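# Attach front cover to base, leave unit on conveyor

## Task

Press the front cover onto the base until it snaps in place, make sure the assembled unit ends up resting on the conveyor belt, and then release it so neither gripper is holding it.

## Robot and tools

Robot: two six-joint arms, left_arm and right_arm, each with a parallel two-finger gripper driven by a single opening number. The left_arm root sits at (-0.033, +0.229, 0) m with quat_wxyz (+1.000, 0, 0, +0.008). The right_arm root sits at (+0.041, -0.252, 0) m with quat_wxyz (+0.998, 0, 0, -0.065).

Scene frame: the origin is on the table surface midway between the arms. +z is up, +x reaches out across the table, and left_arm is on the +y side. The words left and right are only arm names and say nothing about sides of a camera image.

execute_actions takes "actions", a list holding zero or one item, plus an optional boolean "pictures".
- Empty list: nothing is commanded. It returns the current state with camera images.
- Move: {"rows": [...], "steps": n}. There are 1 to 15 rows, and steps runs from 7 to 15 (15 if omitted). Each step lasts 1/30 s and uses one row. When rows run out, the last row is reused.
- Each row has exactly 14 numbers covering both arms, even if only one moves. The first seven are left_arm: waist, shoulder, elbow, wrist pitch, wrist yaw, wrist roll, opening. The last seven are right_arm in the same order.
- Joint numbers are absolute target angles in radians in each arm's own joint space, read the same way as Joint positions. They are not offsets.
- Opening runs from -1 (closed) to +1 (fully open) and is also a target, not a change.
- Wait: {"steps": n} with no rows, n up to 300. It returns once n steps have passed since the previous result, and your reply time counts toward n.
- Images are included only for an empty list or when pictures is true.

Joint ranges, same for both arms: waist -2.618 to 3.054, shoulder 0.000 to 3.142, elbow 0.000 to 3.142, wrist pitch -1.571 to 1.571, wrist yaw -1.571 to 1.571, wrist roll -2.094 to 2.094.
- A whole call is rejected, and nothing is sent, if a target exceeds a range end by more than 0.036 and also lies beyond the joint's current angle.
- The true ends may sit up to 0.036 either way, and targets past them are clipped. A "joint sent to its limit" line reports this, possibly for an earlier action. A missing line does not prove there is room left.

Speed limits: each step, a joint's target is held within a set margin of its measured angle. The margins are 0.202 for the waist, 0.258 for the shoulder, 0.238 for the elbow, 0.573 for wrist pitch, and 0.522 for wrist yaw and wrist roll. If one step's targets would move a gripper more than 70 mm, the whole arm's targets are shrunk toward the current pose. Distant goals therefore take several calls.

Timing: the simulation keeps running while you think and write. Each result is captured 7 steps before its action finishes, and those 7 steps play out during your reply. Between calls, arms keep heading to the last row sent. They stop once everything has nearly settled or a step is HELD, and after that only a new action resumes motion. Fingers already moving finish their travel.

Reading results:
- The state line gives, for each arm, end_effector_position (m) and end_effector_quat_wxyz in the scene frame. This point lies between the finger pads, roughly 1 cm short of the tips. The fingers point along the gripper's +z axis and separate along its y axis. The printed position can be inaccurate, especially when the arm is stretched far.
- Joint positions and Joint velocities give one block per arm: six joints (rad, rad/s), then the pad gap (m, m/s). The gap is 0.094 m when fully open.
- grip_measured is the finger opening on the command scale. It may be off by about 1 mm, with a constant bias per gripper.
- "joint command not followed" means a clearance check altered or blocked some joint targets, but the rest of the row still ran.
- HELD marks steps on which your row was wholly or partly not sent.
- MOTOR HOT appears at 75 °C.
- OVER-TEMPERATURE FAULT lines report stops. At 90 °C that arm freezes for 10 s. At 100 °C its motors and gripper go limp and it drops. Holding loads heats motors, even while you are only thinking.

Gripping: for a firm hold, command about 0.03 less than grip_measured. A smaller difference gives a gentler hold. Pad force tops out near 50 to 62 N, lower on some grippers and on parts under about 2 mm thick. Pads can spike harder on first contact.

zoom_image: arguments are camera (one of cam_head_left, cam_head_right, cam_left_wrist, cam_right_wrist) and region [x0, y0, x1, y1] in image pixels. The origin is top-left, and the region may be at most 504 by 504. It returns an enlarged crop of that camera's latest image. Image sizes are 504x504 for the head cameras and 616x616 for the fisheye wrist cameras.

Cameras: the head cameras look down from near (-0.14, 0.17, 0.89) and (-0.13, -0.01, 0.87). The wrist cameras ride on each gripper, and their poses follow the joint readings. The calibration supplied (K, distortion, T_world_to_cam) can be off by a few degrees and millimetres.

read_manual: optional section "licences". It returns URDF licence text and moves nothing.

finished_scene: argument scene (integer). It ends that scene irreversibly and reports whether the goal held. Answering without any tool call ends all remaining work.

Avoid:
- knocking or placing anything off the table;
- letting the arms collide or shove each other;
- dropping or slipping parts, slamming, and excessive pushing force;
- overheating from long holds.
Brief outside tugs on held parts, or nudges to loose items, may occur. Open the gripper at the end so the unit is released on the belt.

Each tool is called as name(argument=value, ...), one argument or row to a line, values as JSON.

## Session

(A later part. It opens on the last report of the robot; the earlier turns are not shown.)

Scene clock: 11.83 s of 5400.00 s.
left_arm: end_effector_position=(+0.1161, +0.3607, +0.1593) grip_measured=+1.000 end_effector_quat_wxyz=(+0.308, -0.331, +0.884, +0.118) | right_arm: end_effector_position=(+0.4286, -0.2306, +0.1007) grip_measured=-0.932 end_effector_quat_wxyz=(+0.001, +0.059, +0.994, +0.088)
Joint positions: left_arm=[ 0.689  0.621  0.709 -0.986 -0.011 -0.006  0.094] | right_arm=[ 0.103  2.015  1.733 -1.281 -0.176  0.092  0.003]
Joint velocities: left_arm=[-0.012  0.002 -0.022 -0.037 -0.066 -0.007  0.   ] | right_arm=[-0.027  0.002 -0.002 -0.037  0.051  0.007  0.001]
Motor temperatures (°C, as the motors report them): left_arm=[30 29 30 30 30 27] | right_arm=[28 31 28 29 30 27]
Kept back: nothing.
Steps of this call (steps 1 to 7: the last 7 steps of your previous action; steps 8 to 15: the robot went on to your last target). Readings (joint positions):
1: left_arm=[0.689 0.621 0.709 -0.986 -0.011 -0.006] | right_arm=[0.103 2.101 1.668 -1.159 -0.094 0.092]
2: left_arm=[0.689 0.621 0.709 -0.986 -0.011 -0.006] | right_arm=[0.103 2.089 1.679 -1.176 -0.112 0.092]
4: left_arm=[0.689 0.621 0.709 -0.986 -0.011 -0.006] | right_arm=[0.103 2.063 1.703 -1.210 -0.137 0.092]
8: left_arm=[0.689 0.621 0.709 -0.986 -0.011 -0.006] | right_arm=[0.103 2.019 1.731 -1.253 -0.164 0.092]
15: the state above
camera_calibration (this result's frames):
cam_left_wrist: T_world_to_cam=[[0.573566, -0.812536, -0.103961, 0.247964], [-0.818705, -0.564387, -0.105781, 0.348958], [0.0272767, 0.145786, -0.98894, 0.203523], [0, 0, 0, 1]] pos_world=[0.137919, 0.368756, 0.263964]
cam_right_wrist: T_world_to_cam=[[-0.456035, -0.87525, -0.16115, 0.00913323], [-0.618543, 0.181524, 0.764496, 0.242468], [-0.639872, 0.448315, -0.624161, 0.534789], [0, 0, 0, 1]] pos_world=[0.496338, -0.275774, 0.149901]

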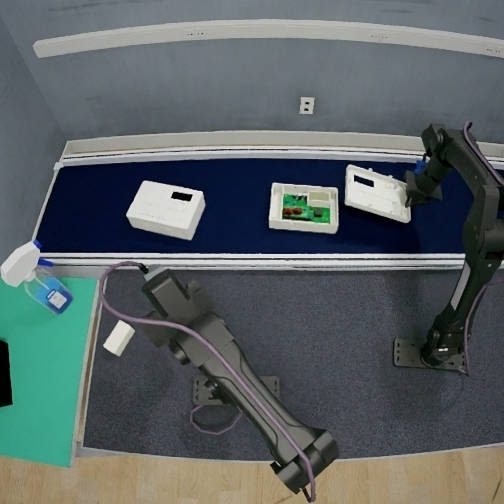

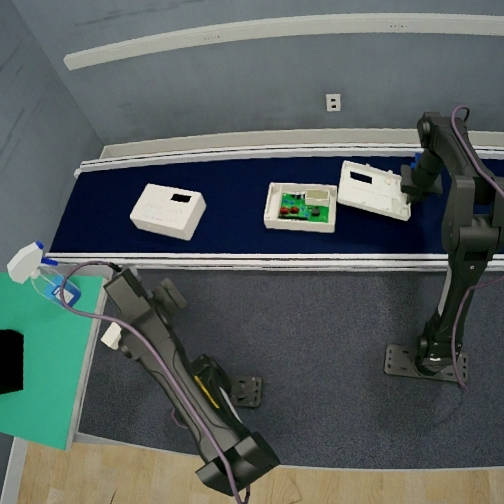

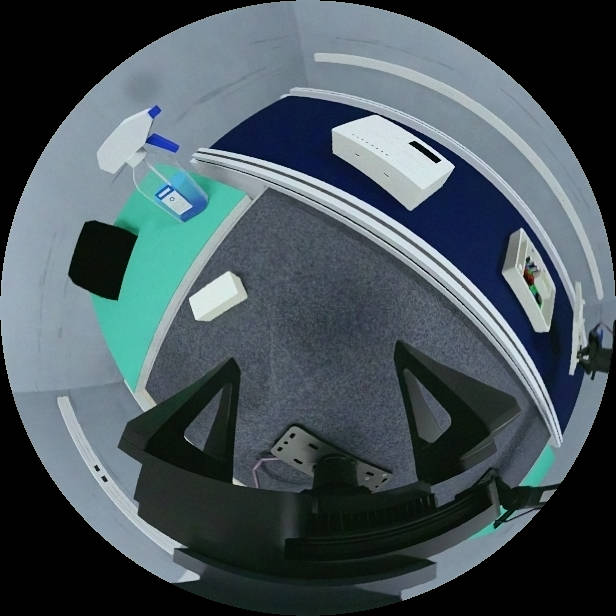

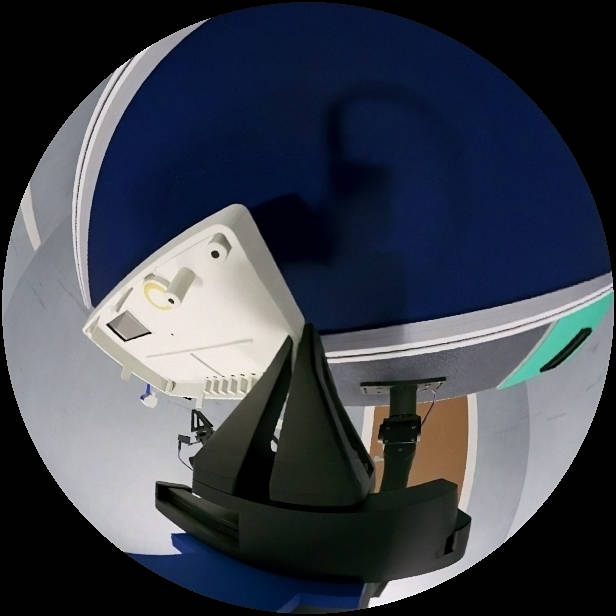

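execute_actions(
  actions=[
    {"rows":[[0.7,0.6,0.7,-1,0,0,1,0.105,1.99,1.75,-1.3,-0.25,0.1,-1],[0.7,0.6,0.7,-1,0,0,1,0.105,1.98,1.75,-1.3,-0.3,0.1,-1],[0.7,0.6,0.7,-1,0,0,1,0.105,1.97,1.74,-1.3,-0.36,0.1,-1],[0.7,0.6,0.7,-1,0,0,1,0.105,1.96,1.73,-1.3,-0.42,0.1,-1],[0.7,0.6,0.7,-1,0,0,1,0.105,1.95,1.71,-1.3,-0.48,0.1,-1],[0.7,0.6,0.7,-1,0,0,1,0.105,1.95,1.69,-1.29,-0.54,0.1,-1],[0.7,0.6,0.7,-1,0,0,1,0.105,1.95,1.67,-1.28,-0.6,0.1,-1],[0.7,0.6,0.7,-1,0,0,1,0.105,1.95,1.64,-1.26,-0.66,0.1,-1],[0.7,0.6,0.7,-1,0,0,1,0.105,1.95,1.61,-1.23,-0.72,0.1,-1],[0.7,0.6,0.7,-1,0,0,1,0.105,1.95,1.58,-1.2,-0.78,0.1,-1],[0.7,0.6,0.7,-1,0,0,1,0.105,1.95,1.55,-1.17,-0.84,0.1,-1],[0.7,0.6,0.7,-1,0,0,1,0.105,1.95,1.52,-1.14,-0.9,0.1,-1],[0.7,0.6,0.7,-1,0,0,1,0.105,1.95,1.49,-1.11,-0.96,0.1,-1],[0.7,0.6,0.7,-1,0,0,1,0.105,1.95,1.46,-1.08,-1.02,0.1,-1],[0.7,0.6,0.7,-1,0,0,1,0.105,1.95,1.43,-1.05,-1.08,0.1,-1]],"steps":15},
  ],
)

execute_actions(
  actions=[
    {"rows":[[0.6,0.6,0.7,-0.9,0,0,1,0.11,1.95,1.4,-1.02,-1.14,0.09,-1],[0.5,0.6,0.7,-0.8,0,0,1,0.115,1.95,1.37,-0.99,-1.2,0.08,-1],[0.4,0.6,0.7,-0.7,0,0,1,0.12,1.95,1.34,-0.96,-1.26,0.07,-1],[0.3,0.6,0.7,-0.6,0,0,1,0.125,1.95,1.31,-0.93,-1.32,0.06,-1],[0.2,0.6,0.7,-0.5,-0.1,0,1,0.13,1.95,1.28,-0.9,-1.38,0.05,-1],[0.1,0.6,0.7,-0.4,-0.2,0,1,0.13,1.95,1.25,-0.87,-1.44,0.04,-1],[0,0.6,0.7,-0.3,-0.3,0,1,0.13,1.95,1.22,-0.84,-1.5,0.03,-1],[-0.1,0.6,0.7,-0.2,-0.4,0,1,0.13,1.95,1.19,-0.81,-1.55,0.02,-1],[-0.2,0.6,0.7,-0.1,-0.5,0,1,0.13,1.95,1.16,-0.78,-1.57,0.01,-1],[-0.3,0.6,0.7,-0.1,-0.6,0,1,0.13,1.95,1.14,-0.75,-1.57,0,-1]],"steps":15},
  ],
)

execute_actions(
  actions=[
    {"steps":25},
  ],
  pictures=true,
)

Scene clock: 13.30 s of 5400.00 s.
left_arm: end_effector_position=(+0.1161, +0.3607, +0.1593) grip_measured=+1.000 end_effector_quat_wxyz=(+0.308, -0.331, +0.884, +0.118) | right_arm: end_effector_position=(+0.4179, -0.1880, +0.1129) grip_measured=-0.932 end_effector_quat_wxyz=(-0.012, +0.060, +0.976, +0.210)
Joint positions: left_arm=[ 0.689  0.621  0.709 -0.986 -0.011 -0.006  0.094] | right_arm=[ 0.103  1.985  1.686 -1.283 -0.425  0.093  0.003]
Joint velocities: left_arm=[-0.012 -0.012 -0.012  0.037 -0.022 -0.081  0.   ] | right_arm=[-0.017 -0.261 -0.579  0.168 -1.516  0.022 -0.001]
Motor temperatures (°C, as the motors report them): left_arm=[30 29 30 30 30 27] | right_arm=[28 32 28 29 30 27]
Steps of this call (steps 1 to 15: the robot went on to your last target; steps 16 to 36: nothing new was sent; steps 37 to 44: the first 8 steps of this action). Readings (joint positions):
37: left_arm=[0.689 0.621 0.709 -0.986 -0.011 -0.006] | right_arm=[0.103 2.015 1.733 -1.287 -0.183 0.092]
38: left_arm=[0.689 0.621 0.709 -0.986 -0.011 -0.006] | right_arm=[0.103 2.015 1.733 -1.287 -0.198 0.092]
40: left_arm=[0.689 0.621 0.709 -0.986 -0.011 -0.006] | right_arm=[0.103 2.014 1.733 -1.287 -0.252 0.093]
44: the state above

Scene clock: 13.80 s of 5400.00 s.
left_arm: end_effector_position=(+0.2180, +0.3118, +0.2404) grip_measured=+1.000 end_effector_quat_wxyz=(+0.509, -0.131, +0.843, +0.116) | right_arm: end_effector_position=(+0.3744, -0.0839, +0.1204) grip_measured=-0.930 end_effector_quat_wxyz=(-0.059, +0.061, +0.804, +0.588)
Joint positions: left_arm=[ 0.198  0.621  0.709 -0.566 -0.147 -0.005  0.094] | right_arm=[ 0.122  1.969  1.242 -0.948 -1.263  0.067  0.003]
Joint velocities: left_arm=[-2.049 -0.007  0.002  2.337 -1.634 -0.081  0.   ] | right_arm=[ 0.105 -0.022 -0.852  0.813 -1.663 -0.183  0.   ]
Motor temperatures (°C, as the motors report them): left_arm=[30 29 30 30 30 27] | right_arm=[28 32 28 29 30 27]
Steps of this call (steps 1 to 7: the last 7 steps of your previous action; steps 8 to 15: the first 8 steps of this action). Readings (joint positions):
8: left_arm=[0.677 0.621 0.709 -0.979 -0.014 -0.006] | right_arm=[0.103 1.969 1.450 -1.144 -0.859 0.094]
9: left_arm=[0.633 0.621 0.709 -0.957 -0.018 -0.006] | right_arm=[0.103 1.969 1.419 -1.118 -0.916 0.094]
11: left_arm=[0.492 0.621 0.709 -0.862 -0.017 -0.006] | right_arm=[0.106 1.969 1.360 -1.064 -1.030 0.090]
15: the state above

Scene clock: 14.63 s of 5400.00 s.
left_arm: end_effector_position=(+0.2467, +0.2536, +0.3508) grip_measured=+1.000 end_effector_quat_wxyz=(+0.695, -0.109, +0.702, +0.109) | right_arm: end_effector_position=(+0.3704, -0.0742, +0.1410) grip_measured=-0.930 end_effector_quat_wxyz=(-0.016, +0.018, +0.726, +0.687)
Joint positions: left_arm=[-0.293  0.621  0.709 -0.101 -0.587 -0.005  0.094] | right_arm=[ 0.127  1.969  1.137 -0.769 -1.515  0.017  0.003]
Joint velocities: left_arm=[ 0.012 -0.002  0.007  0.022 -0.022 -0.037  0.   ] | right_arm=[ 0.012  0.002 -0.027 -0.037 -0.081 -0.066 -0.001]
Motor temperatures (°C, as the motors report them): left_arm=[30 29 30 30 30 27] | right_arm=[28 32 28 29 31 27]
joint sent to its limit (right arm) — the command would take joint 5 (wrist yaw) past its lower limit, so that joint was sent only as far as its limit.
Kept back: nothing.
Steps of this call (steps 1 to 7: the last 7 steps of your previous action; steps 8 to 25: the robot went on to your last target). Readings (joint positions):
1: left_arm=[0.128 0.621 0.709 -0.483 -0.205 -0.005] | right_arm=[0.125 1.969 1.213 -0.919 -1.315 0.060]
2: left_arm=[0.057 0.621 0.709 -0.405 -0.276 -0.005] | right_arm=[0.127 1.969 1.185 -0.891 -1.357 0.052]
4: left_arm=[-0.090 0.621 0.709 -0.283 -0.393 -0.005] | right_arm=[0.127 1.969 1.147 -0.853 -1.412 0.039]
8: left_arm=[-0.286 0.621 0.709 -0.166 -0.496 -0.005] | right_arm=[0.127 1.969 1.137 -0.806 -1.473 0.026]
25: the state above
camera_calibration (this result's frames):
cam_left_wrist: T_world_to_cam=[[0.313822, -0.938486, -0.14408, 0.216058], [-0.550721, -0.0563036, -0.832788, 0.475809], [0.773448, 0.340695, -0.534514, 0.0120492], [0, 0, 0, 1]] pos_world=[0.184915, 0.225452, 0.433818]
cam_right_wrist: T_world_to_cam=[[-0.392591, -0.0499368, -0.918357, 0.270461], [-0.631773, -0.711015, 0.308741, 0.150207], [-0.668382, 0.701402, 0.247589, 0.359128], [0, 0, 0, 1]] pos_world=[0.441112, -0.131588, 0.113088]

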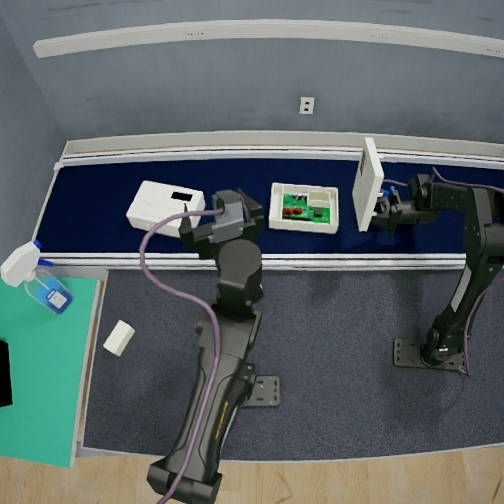

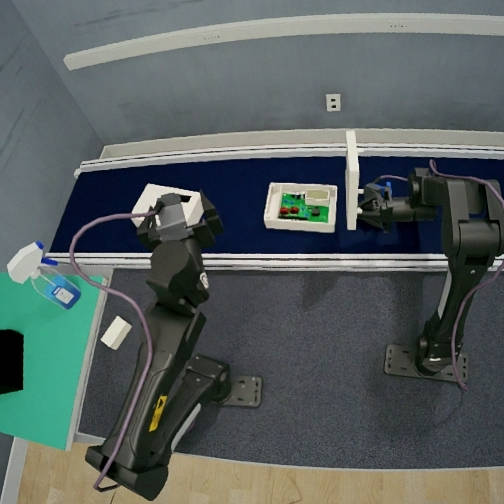

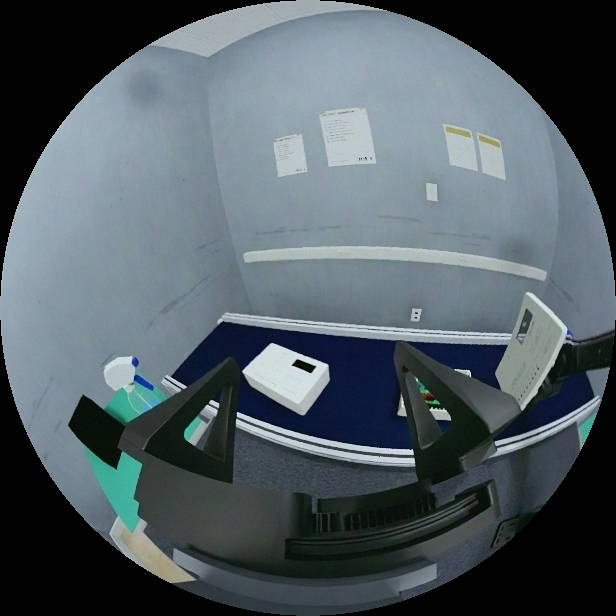

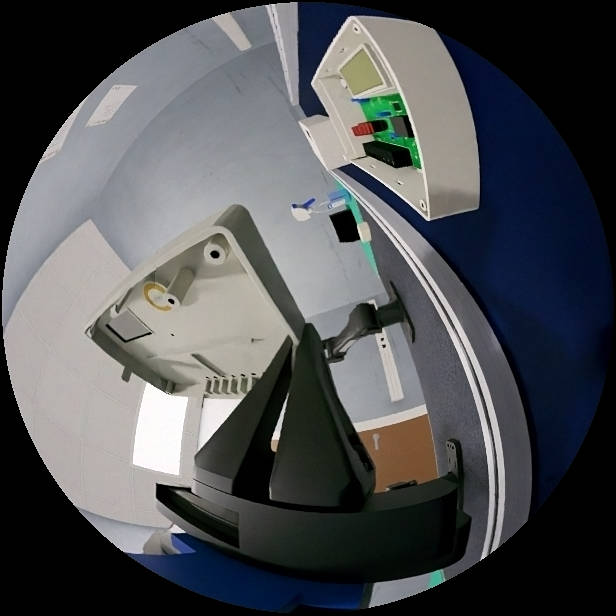

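execute_actions(
  actions=[
    {"rows":[[-1.19,0.9,0.6,0.3,-1.45,0,0.3,0.13,1.95,1.14,-0.75,-1.52,0,-1]],"steps":15},
  ],
)

execute_actions(
  actions=[
    {"rows":[[-1.19,1.0,0.63,0.38,-1.4,0,0.3,0.13,1.95,1.14,-0.75,-1.52,0,-1],[-1.19,1.1,0.66,0.45,-1.35,0,0.3,0.13,1.95,1.14,-0.75,-1.52,0,-1],[-1.19,1.2,0.69,0.52,-1.3,0,0.3,0.13,1.95,1.14,-0.75,-1.52,0,-1],[-1.19,1.3,0.72,0.6,-1.25,0,0.3,0.13,1.95,1.14,-0.75,-1.52,0,-1],[-1.19,1.4,0.75,0.68,-1.2,0,0.3,0.13,1.95,1.14,-0.75,-1.52,0,-1],[-1.19,1.5,0.77,0.76,-1.19,0,0.3,0.13,1.95,1.14,-0.75,-1.52,0,-1],[-1.19,1.6,0.79,0.84,-1.19,0,0.3,0.13,1.95,1.14,-0.75,-1.52,0,-1],[-1.19,1.69,0.805,0.91,-1.19,0,0.3,0.13,1.95,1.14,-0.75,-1.52,0,-1]],"steps":15},
  ],
)

execute_actions(
  actions=[
    {"steps":25},
  ],
  pictures=true,
)

Scene clock: 15.87 s of 5400.00 s.
left_arm: end_effector_position=(+0.2539, +0.1714, +0.2898) grip_measured=+0.302 end_effector_quat_wxyz=(+0.667, -0.112, +0.713, +0.185) | right_arm: end_effector_position=(+0.3704, -0.0745, +0.1377) grip_measured=-0.930 end_effector_quat_wxyz=(-0.015, +0.018, +0.733, +0.680)
Joint positions: left_arm=[-0.833  0.923  0.59   0.207 -1.241 -0.004  0.061] | right_arm=[ 0.127  1.969  1.137 -0.768 -1.497  0.017  0.003]
Joint velocities: left_arm=[-2.127 -0.002 -0.09   0.3   -1.223 -0.007 -0.001] | right_arm=[ 0.007  0.007 -0.002 -0.051 -0.007 -0.007 -0.   ]
Motor temperatures (°C, as the motors report them): left_arm=[30 29 30 30 30 27] | right_arm=[28 32 28 29 31 27]
joint sent to its limit (right arm) — the command would take joint 5 (wrist yaw) past its lower limit, so that joint was sent only as far as its limit.
Steps of this call (steps 1 to 29: the robot went on to your last target; steps 30 to 37: the first 8 steps of this action). Readings (joint positions):
30: left_arm=[-0.328 0.648 0.694 -0.035 -0.678 -0.004] | right_arm=[0.127 1.969 1.137 -0.769 -1.514 0.017]
31: left_arm=[-0.396 0.707 0.684 0.057 -0.790 -0.004] | right_arm=[0.127 1.969 1.137 -0.768 -1.510 0.017]
33: left_arm=[-0.540 0.840 0.655 0.163 -0.984 -0.004] | right_arm=[0.127 1.969 1.137 -0.768 -1.503 0.017]
37: the state above

Scene clock: 16.37 s of 5400.00 s.
left_arm: end_effector_position=(+0.2567, -0.0153, +0.2729) grip_measured=+0.302 end_effector_quat_wxyz=(+0.705, -0.033, +0.708, +0.039) | right_arm: end_effector_position=(+0.3704, -0.0745, +0.1370) grip_measured=-0.930 end_effector_quat_wxyz=(-0.015, +0.018, +0.734, +0.679)
Joint positions: left_arm=[-1.186  1.445  0.77   0.663 -1.271 -0.003  0.061] | right_arm=[ 0.127  1.969  1.137 -0.768 -1.493  0.017  0.003]
Joint velocities: left_arm=[ 0.007  2.547  0.598  1.985  0.549 -0.022 -0.   ] | right_arm=[-0.017 -0.017  0.022  0.022 -0.007 -0.007  0.   ]
Motor temperatures (°C, as the motors report them): left_arm=[30 29 30 30 30 27] | right_arm=[28 32 28 29 31 27]
Steps of this call (steps 1 to 7: the last 7 steps of your previous action; steps 8 to 15: the first 8 steps of this action). Readings (joint positions):
8: left_arm=[-1.186 0.931 0.592 0.297 -1.394 -0.003] | right_arm=[0.127 1.969 1.137 -0.768 -1.493 0.017]
9: left_arm=[-1.186 0.959 0.603 0.326 -1.396 -0.003] | right_arm=[0.127 1.969 1.137 -0.768 -1.493 0.017]
11: left_arm=[-1.186 1.093 0.658 0.418 -1.372 -0.003] | right_arm=[0.127 1.969 1.137 -0.768 -1.493 0.017]
15: the state above

Scene clock: 17.20 s of 5400.00 s.
left_arm: end_effector_position=(+0.2724, -0.0627, +0.2223) grip_measured=+0.302 end_effector_quat_wxyz=(+0.706, -0.011, +0.708, +0.012) | right_arm: end_effector_position=(+0.3704, -0.0745, +0.1370) grip_measured=-0.930 end_effector_quat_wxyz=(-0.015, +0.018, +0.734, +0.679)
Joint positions: left_arm=[-1.186  1.709  0.796  0.909 -1.201 -0.003  0.061] | right_arm=[ 0.127  1.969  1.137 -0.768 -1.493  0.017  0.003]
Joint velocities: left_arm=[-0.017  0.007 -0.012  0.066  0.037  0.037 -0.   ] | right_arm=[-0.002 -0.002 -0.007  0.022 -0.037  0.037  0.001]
Motor temperatures (°C, as the motors report them): left_arm=[30 29 30 30 30 27] | right_arm=[28 32 28 29 31 27]
Kept back: nothing.
Steps of this call (steps 1 to 7: the last 7 steps of your previous action; steps 8 to 25: the robot went on to your last target). Readings (joint positions):
1: left_arm=[-1.186 1.532 0.788 0.721 -1.254 -0.003] | right_arm=[0.127 1.969 1.137 -0.768 -1.493 0.017]
2: left_arm=[-1.186 1.606 0.796 0.761 -1.236 -0.003] | right_arm=[0.127 1.969 1.137 -0.768 -1.493 0.017]
4: left_arm=[-1.186 1.700 0.796 0.790 -1.214 -0.003] | right_arm=[0.127 1.969 1.137 -0.768 -1.493 0.017]
8: left_arm=[-1.186 1.719 0.796 0.844 -1.201 -0.003] | right_arm=[0.127 1.969 1.137 -0.768 -1.493 0.017]
25: the state above
camera_calibration (this result's frames):
cam_left_wrist: T_world_to_cam=[[0.0450224, -0.988716, -0.142874, -0.0376194], [-0.537412, 0.0965902, -0.83777, 0.372172], [0.842117, 0.114501, -0.526999, -0.00332178], [0, 0, 0, 1]] pos_world=[0.204501, -0.0727628, 0.304669]
cam_right_wrist: T_world_to_cam=[[-0.391576, -0.0708699, -0.917413, 0.264683], [-0.631603, -0.704347, 0.323995, 0.149558], [-0.669138, 0.706309, 0.231044, 0.363179], [0, 0, 0, 1]] pos_world=[0.441121, -0.132418, 0.110457]

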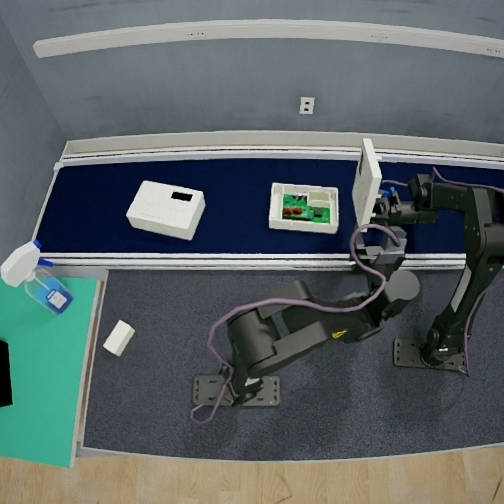

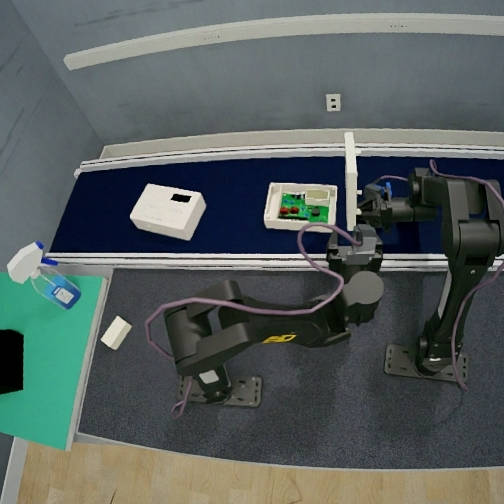

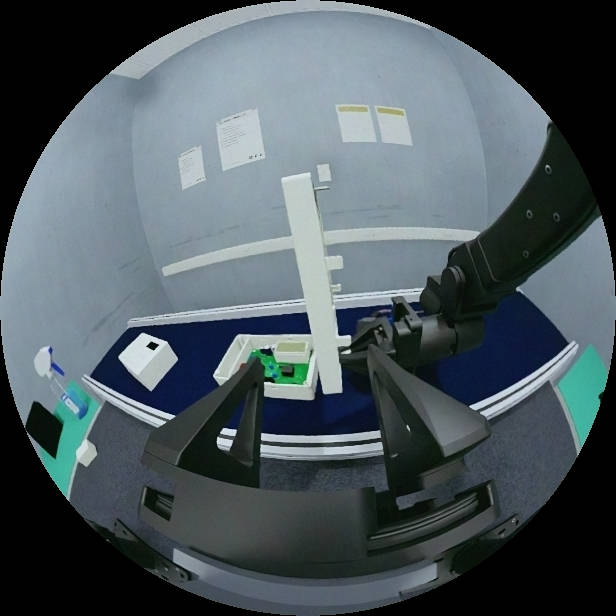

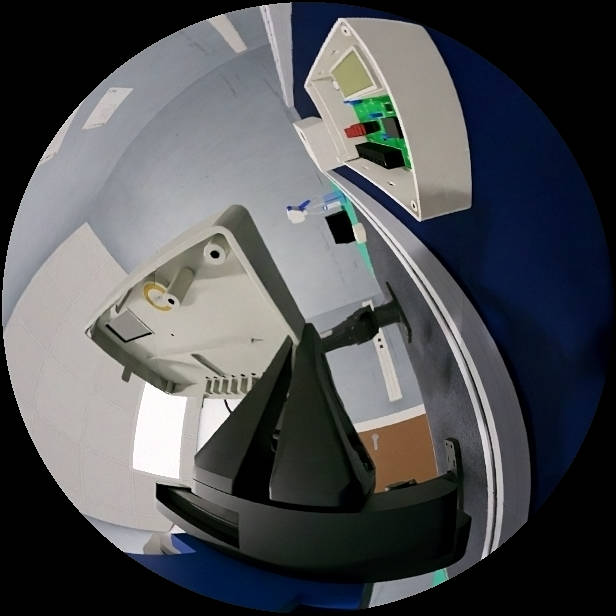

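execute_actions(
  actions=[
    {"rows":[[-1.18,1.69,0.84,0.88,-1.17,0,0.3,0.13,1.95,1.14,-0.75,-1.52,0,-1],[-1.17,1.7,0.86,0.87,-1.16,0,0.3,0.13,1.95,1.14,-0.75,-1.52,0,-1],[-1.15,1.71,0.875,0.86,-1.14,0,0.3,0.13,1.95,1.14,-0.75,-1.52,0,-1],[-1.13,1.72,0.89,0.85,-1.12,0,0.3,0.13,1.95,1.14,-0.75,-1.52,0,-1],[-1.11,1.73,0.905,0.85,-1.10,0,0.3,0.13,1.95,1.14,-0.75,-1.52,0,-1],[-1.09,1.74,0.92,0.84,-1.08,0,0.3,0.13,1.95,1.14,-0.75,-1.52,0,-1],[-1.07,1.75,0.93,0.84,-1.06,0,0.3,0.13,1.95,1.14,-0.75,-1.52,0,-1],[-1.045,1.76,0.94,0.84,-1.03,0,0.3,0.13,1.95,1.14,-0.75,-1.52,0,-1]],"steps":15},
  ],
)

execute_actions(
  actions=[
    {"steps":25},
  ],
  pictures=true,
)

Scene clock: 18.20 s of 5400.00 s.
left_arm: end_effector_position=(+0.3050, -0.0663, +0.2488) grip_measured=+0.302 end_effector_quat_wxyz=(+0.715, -0.028, +0.698, -0.007) | right_arm: end_effector_position=(+0.3704, -0.0745, +0.1370) grip_measured=-0.930 end_effector_quat_wxyz=(-0.015, +0.018, +0.734, +0.679)
Joint positions: left_arm=[-1.101  1.724  0.902  0.875 -1.115 -0.003  0.061] | right_arm=[ 0.127  1.969  1.137 -0.768 -1.493  0.017  0.003]
Joint velocities: left_arm=[ 0.667  0.198  0.408  0.037  0.549 -0.022  0.   ] | right_arm=[ 0.007  0.002  0.017  0.007 -0.007 -0.007  0.   ]
Motor temperatures (°C, as the motors report them): left_arm=[30 29 30 31 30 27] | right_arm=[28 32 28 29 31 27]
Steps of this call (steps 1 to 22: the robot went on to your last target; steps 23 to 30: the first 8 steps of this action). Readings (joint positions):
23: left_arm=[-1.186 1.709 0.798 0.907 -1.199 -0.003] | right_arm=[0.127 1.969 1.137 -0.768 -1.493 0.017]
24: left_arm=[-1.185 1.709 0.806 0.900 -1.195 -0.003] | right_arm=[0.127 1.969 1.137 -0.768 -1.493 0.017]
26: left_arm=[-1.175 1.709 0.833 0.885 -1.176 -0.003] | right_arm=[0.127 1.969 1.137 -0.768 -1.493 0.017]
30: the state above

Scene clock: 19.03 s of 5400.00 s.
left_arm: end_effector_position=(+0.3260, -0.0632, +0.2429) grip_measured=+0.302 end_effector_quat_wxyz=(+0.712, -0.016, +0.702, -0.003) | right_arm: end_effector_position=(+0.3704, -0.0745, +0.1370) grip_measured=-0.930 end_effector_quat_wxyz=(-0.015, +0.018, +0.734, +0.679)
Joint positions: left_arm=[-1.041  1.748  0.92   0.856 -1.042 -0.003  0.061] | right_arm=[ 0.127  1.969  1.137 -0.768 -1.493  0.017  0.003]
Joint velocities: left_arm=[ 0.002 -0.002 -0.007 -0.022  0.095 -0.022  0.001] | right_arm=[ 0.002 -0.012  0.012  0.037 -0.066  0.007 -0.   ]
Motor temperatures (°C, as the motors report them): left_arm=[30 29 30 31 30 27] | right_arm=[28 32 28 29 31 27]
Kept back: nothing.
Steps of this call (steps 1 to 7: the last 7 steps of your previous action; steps 8 to 25: the robot went on to your last target). Readings (joint positions):
1: left_arm=[-1.079 1.730 0.913 0.874 -1.099 -0.003] | right_arm=[0.127 1.969 1.137 -0.768 -1.493 0.017]
2: left_arm=[-1.061 1.735 0.919 0.873 -1.088 -0.003] | right_arm=[0.127 1.969 1.137 -0.768 -1.493 0.017]
4: left_arm=[-1.042 1.742 0.920 0.868 -1.074 -0.003] | right_arm=[0.127 1.969 1.137 -0.768 -1.493 0.017]
8: left_arm=[-1.041 1.748 0.920 0.858 -1.055 -0.003] | right_arm=[0.127 1.969 1.137 -0.768 -1.493 0.017]
25: the state above
camera_calibration (this result's frames):
cam_left_wrist: T_world_to_cam=[[0.033121, -0.992823, -0.114918, -0.0406787], [-0.522469, 0.0808201, -0.848819, 0.415125], [0.852015, 0.0881549, -0.516042, -0.0450761], [0, 0, 0, 1]] pos_world=[0.256643, -0.0699635, 0.32443]
cam_right_wrist: T_world_to_cam=[[-0.391576, -0.0708699, -0.917413, 0.264683], [-0.631603, -0.704347, 0.323995, 0.149558], [-0.669138, 0.706309, 0.231044, 0.363179], [0, 0, 0, 1]] pos_world=[0.441121, -0.132418, 0.110457]

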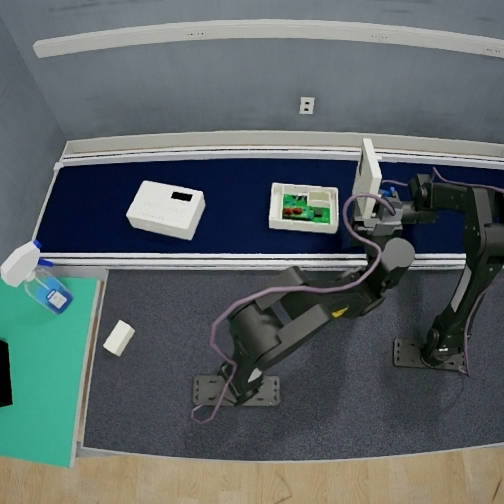

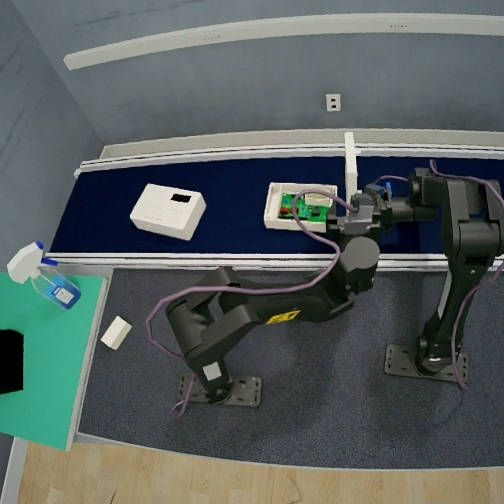

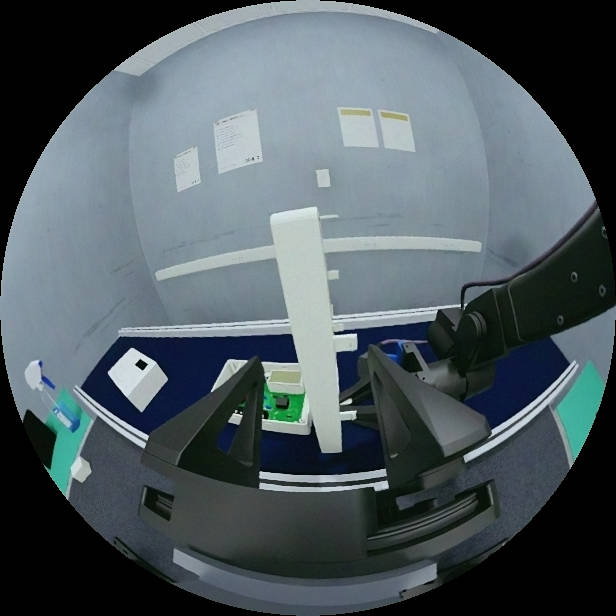

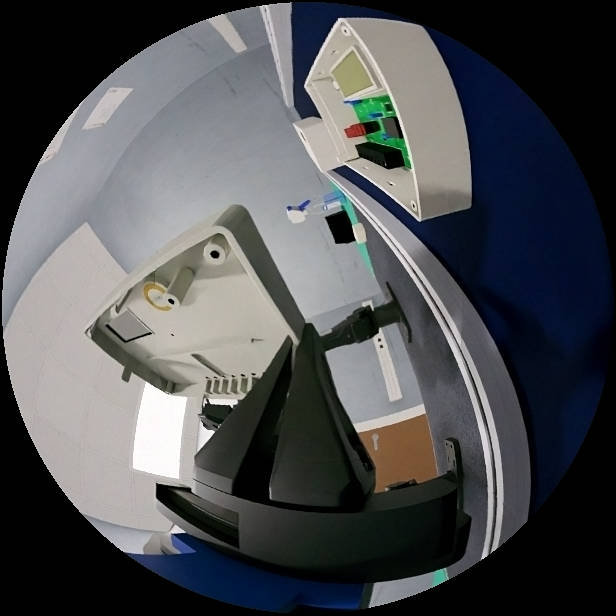

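execute_actions(
  actions=[
    {"rows":[[-1.04,1.78,0.93,0.845,-1.03,0,0.1,0.13,1.95,1.14,-0.75,-1.52,0,-1],[-1.03,1.785,0.93,0.845,-1.01,0,0.1,0.13,1.95,1.14,-0.75,-1.52,0,-1],[-1.02,1.79,0.93,0.845,-1.0,0,0.1,0.13,1.95,1.14,-0.75,-1.52,0,-1],[-1.0,1.79,0.93,0.845,-0.975,0,0.1,0.13,1.95,1.14,-0.75,-1.52,0,-1]],"steps":15},
  ],
)

execute_actions(
  actions=[
    {"steps":20},
  ],
  pictures=true,
)

Scene clock: 19.67 s of 5400.00 s.
left_arm: end_effector_position=(+0.3370, -0.0625, +0.2292) grip_measured=+0.102 end_effector_quat_wxyz=(+0.706, -0.002, +0.708, +0.003) | right_arm: end_effector_position=(+0.3704, -0.0745, +0.1369) grip_measured=-0.930 end_effector_quat_wxyz=(-0.015, +0.018, +0.734, +0.679)
Joint positions: left_arm=[-1.01   1.78   0.92   0.854 -1.001 -0.003  0.052] | right_arm=[ 0.127  1.969  1.137 -0.768 -1.492  0.017  0.003]
Joint velocities: left_arm=[ 0.12   0.037  0.002 -0.037  0.081  0.022 -0.   ] | right_arm=[ 0.017  0.002 -0.012 -0.022 -0.037 -0.037 -0.   ]
Motor temperatures (°C, as the motors report them): left_arm=[30 29 31 31 30 27] | right_arm=[28 32 28 29 31 27]
Steps of this call (steps 1 to 11: the robot went on to your last target; steps 12 to 19: the first 8 steps of this action). Readings (joint positions):
12: left_arm=[-1.041 1.750 0.920 0.856 -1.042 -0.003] | right_arm=[0.127 1.969 1.137 -0.768 -1.493 0.017]
13: left_arm=[-1.041 1.753 0.920 0.857 -1.039 -0.003] | right_arm=[0.127 1.969 1.137 -0.768 -1.493 0.017]
15: left_arm=[-1.036 1.764 0.920 0.857 -1.024 -0.003] | right_arm=[0.127 1.969 1.137 -0.768 -1.492 0.017]
19: the state above

Scene clock: 20.33 s of 5400.00 s.
left_arm: end_effector_position=(+0.3384, -0.0635, +0.2290) grip_measured=+0.102 end_effector_quat_wxyz=(+0.706, +0.002, +0.708, -0.000) | right_arm: end_effector_position=(+0.3704, -0.0745, +0.1369) grip_measured=-0.930 end_effector_quat_wxyz=(-0.015, +0.018, +0.734, +0.679)
Joint positions: left_arm=[-1.006  1.781  0.92   0.854 -0.986 -0.003  0.052] | right_arm=[ 0.127  1.969  1.137 -0.768 -1.492  0.017  0.003]
Joint velocities: left_arm=[-0.002  0.007 -0.022 -0.007  0.066  0.022  0.   ] | right_arm=[ 0.007 -0.012  0.007 -0.007 -0.037 -0.037  0.001]
Motor temperatures (°C, as the motors report them): left_arm=[30 29 31 31 30 27] | right_arm=[28 33 28 29 31 27]
Kept back: nothing.
Steps of this call (steps 1 to 7: the last 7 steps of your previous action; steps 8 to 20: the robot went on to your last target). Readings (joint positions):
1: left_arm=[-1.007 1.781 0.920 0.854 -0.998 -0.003] | right_arm=[0.127 1.969 1.137 -0.768 -1.492 0.017]
2: left_arm=[-1.006 1.781 0.920 0.854 -0.997 -0.003] | right_arm=[0.127 1.969 1.137 -0.768 -1.492 0.017]
4: left_arm=[-1.006 1.781 0.920 0.854 -0.993 -0.003] | right_arm=[0.127 1.969 1.137 -0.768 -1.492 0.017]
8: left_arm=[-1.006 1.781 0.920 0.854 -0.989 -0.003] | right_arm=[0.127 1.969 1.137 -0.768 -1.492 0.017]
20: the state above
camera_calibration (this result's frames):
cam_left_wrist: T_world_to_cam=[[0.0103834, -0.989469, -0.14437, -0.0283509], [-0.53548, 0.116429, -0.836484, 0.413628], [0.844484, 0.0859926, -0.528632, -0.0574971], [0, 0, 0, 1]] pos_world=[0.270339, -0.0712662, 0.311505]
cam_right_wrist: T_world_to_cam=[[-0.391576, -0.0712242, -0.917385, 0.264589], [-0.631594, -0.704231, 0.324265, 0.149544], [-0.669146, 0.70639, 0.230775, 0.363242], [0, 0, 0, 1]] pos_world=[0.44112, -0.132432, 0.110411]

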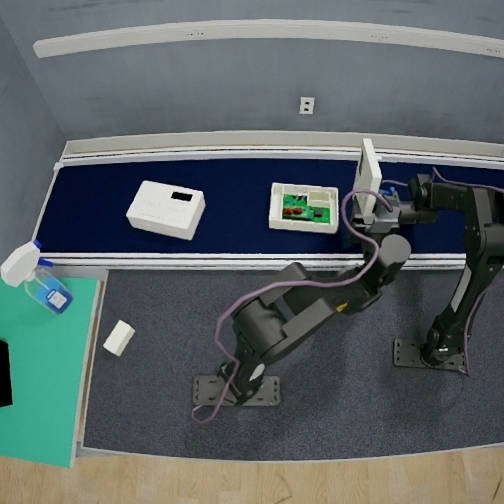

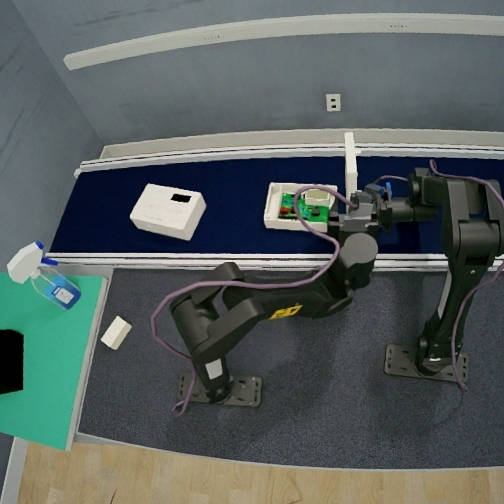

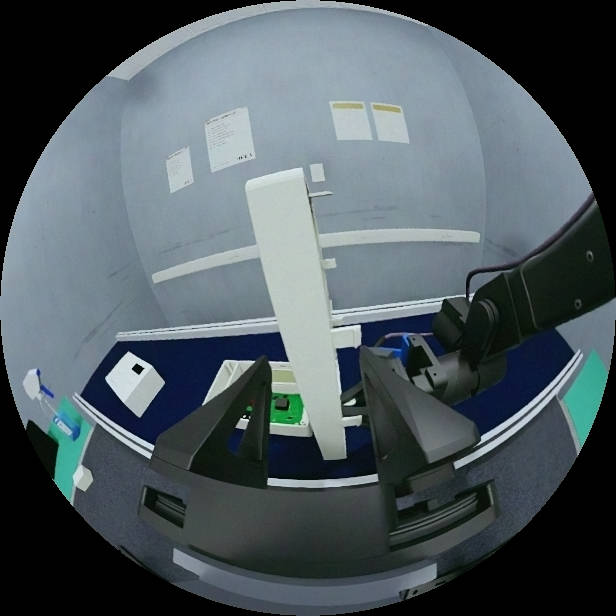

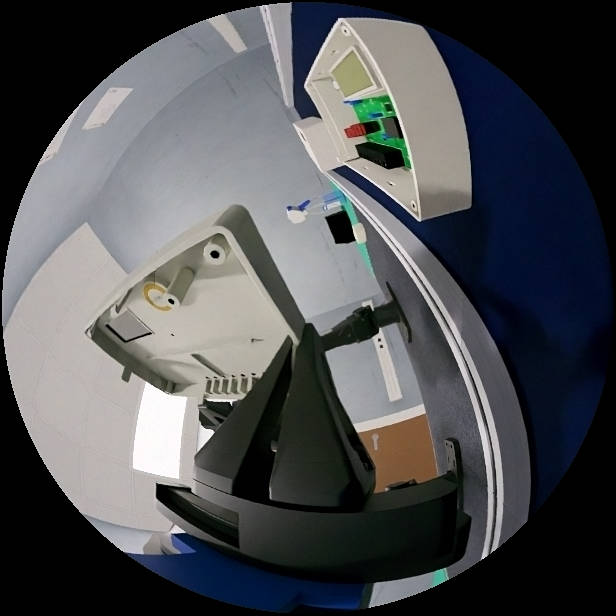

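execute_actions(
  actions=[
    {"rows":[[-1.0,1.79,0.93,0.845,-0.975,0.08,-0.1,0.13,1.95,1.14,-0.75,-1.52,0,-1],[-1.0,1.79,0.93,0.845,-0.975,0.08,-0.2,0.13,1.95,1.14,-0.75,-1.52,0,-1],[-1.0,1.79,0.93,0.845,-0.975,0.08,-0.3,0.13,1.95,1.14,-0.75,-1.52,0,-1],[-1.0,1.79,0.93,0.845,-0.975,0.08,-0.4,0.13,1.95,1.14,-0.75,-1.52,0,-1],[-1.0,1.79,0.93,0.845,-0.975,0.08,-0.5,0.13,1.95,1.14,-0.75,-1.52,0,-1],[-1.0,1.79,0.93,0.845,-0.975,0.08,-0.6,0.13,1.95,1.14,-0.75,-1.52,0,-1],[-1.0,1.79,0.93,0.845,-0.975,0.08,-0.75,0.13,1.95,1.14,-0.75,-1.52,0,-1]],"steps":15},
  ],
)

execute_actions(
  actions=[
    {"steps":10},
  ],
  pictures=true,
)

Scene clock: 21.00 s of 5400.00 s.
left_arm: end_effector_position=(+0.3382, -0.0661, +0.2298) grip_measured=-0.670 end_effector_quat_wxyz=(+0.707, +0.025, +0.707, +0.012) | right_arm: end_effector_position=(+0.3700, -0.0737, +0.1375) grip_measured=-0.930 end_effector_quat_wxyz=(-0.016, +0.017, +0.733, +0.680)
Joint positions: left_arm=[-1.006  1.781  0.92   0.859 -0.972  0.051  0.015] | right_arm=[ 0.129  1.969  1.137 -0.768 -1.495  0.017  0.003]
Joint velocities: left_arm=[-0.002 -0.002 -0.012  0.007 -0.022 -0.095  0.009] | right_arm=[-0.002  0.002 -0.002  0.022  0.037 -0.007  0.   ]
Motor temperatures (°C, as the motors report them): left_arm=[30 29 31 31 30 27] | right_arm=[28 33 28 29 31 27]
Steps of this call (steps 1 to 12: the robot went on to your last target; steps 13 to 20: the first 8 steps of this action). Readings (joint positions):
13: left_arm=[-1.006 1.781 0.920 0.854 -0.986 0.009] | right_arm=[0.127 1.969 1.137 -0.768 -1.492 0.017]
14: left_arm=[-1.006 1.781 0.920 0.854 -0.986 0.022] | right_arm=[0.127 1.969 1.137 -0.768 -1.492 0.017]
16: left_arm=[-1.006 1.781 0.920 0.854 -0.986 0.041] | right_arm=[0.127 1.969 1.137 -0.768 -1.492 0.017]
20: the state above

Scene clock: 21.33 s of 5400.00 s.
left_arm: end_effector_position=(+0.3382, -0.0661, +0.2302) grip_measured=-0.671 end_effector_quat_wxyz=(+0.707, +0.024, +0.707, +0.012) | right_arm: end_effector_position=(+0.3701, -0.0737, +0.1376) grip_measured=-0.930 end_effector_quat_wxyz=(-0.016, +0.016, +0.733, +0.680)
Joint positions: left_arm=[-1.006  1.781  0.92   0.861 -0.972  0.051  0.015] | right_arm=[ 0.129  1.969  1.137 -0.767 -1.496  0.017  0.003]
Joint velocities: left_arm=[ 0.002 -0.002 -0.017  0.022 -0.007  0.037 -0.   ] | right_arm=[ 0.002 -0.012  0.012 -0.037  0.007  0.022  0.001]
Motor temperatures (°C, as the motors report them): left_arm=[30 30 31 31 30 27] | right_arm=[28 33 28 29 31 27]
Kept back: nothing.
Steps of this call (steps 1 to 7: the last 7 steps of your previous action; steps 8 to 10: the robot went on to your last target). Readings (joint positions):
1: left_arm=[-1.006 1.781 0.920 0.861 -0.972 0.051] | right_arm=[0.129 1.969 1.137 -0.767 -1.496 0.017]
2: left_arm=[-1.006 1.781 0.920 0.861 -0.972 0.051] | right_arm=[0.129 1.969 1.137 -0.767 -1.496 0.017]
4: left_arm=[-1.006 1.781 0.920 0.861 -0.972 0.051] | right_arm=[0.129 1.969 1.137 -0.767 -1.496 0.017]
8: left_arm=[-1.006 1.781 0.920 0.861 -0.972 0.051] | right_arm=[0.129 1.969 1.137 -0.767 -1.496 0.017]
10: the state above
camera_calibration (this result's frames):
cam_left_wrist: T_world_to_cam=[[-0.00323525, -0.981511, -0.191376, -0.0148522], [-0.529684, 0.164007, -0.832188, 0.415087], [0.848189, 0.0986766, -0.520421, -0.0588113], [0, 0, 0, 1]] pos_world=[0.2697, -0.0768515, 0.311982]
cam_right_wrist: T_world_to_cam=[[-0.390015, -0.0685787, -0.918251, 0.264899], [-0.630554, -0.706832, 0.320608, 0.149656], [-0.671037, 0.704049, 0.232432, 0.362644], [0, 0, 0, 1]] pos_world=[0.441028, -0.131371, 0.110973]

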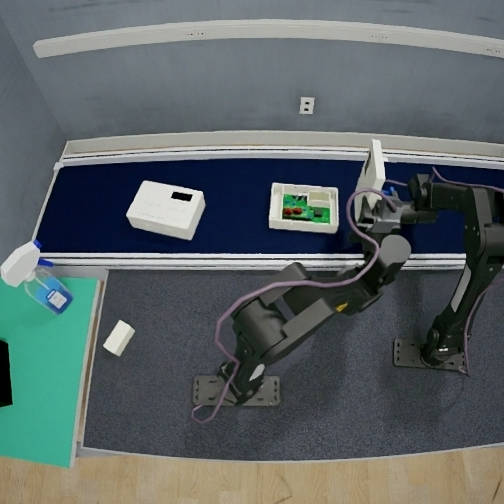

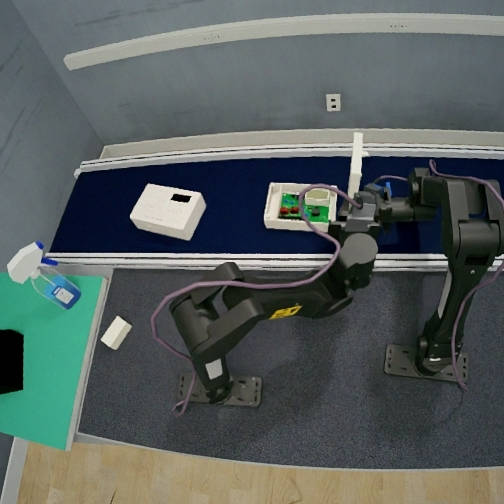

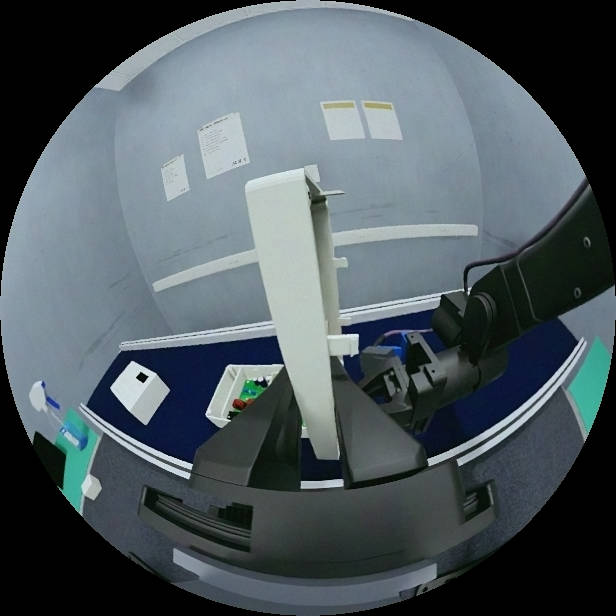

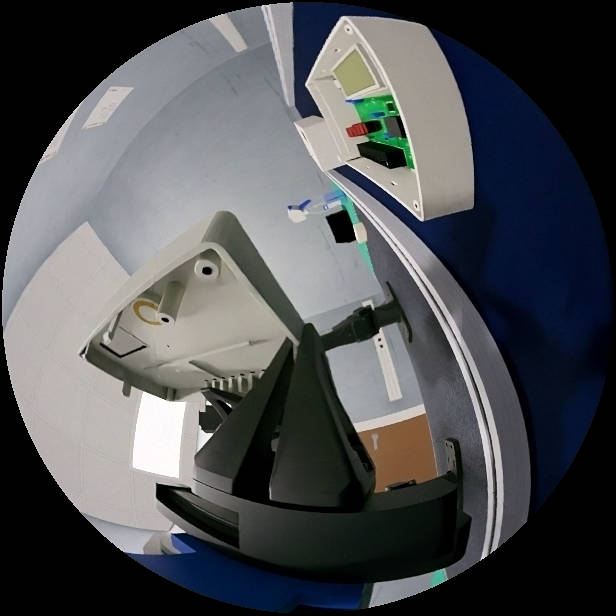

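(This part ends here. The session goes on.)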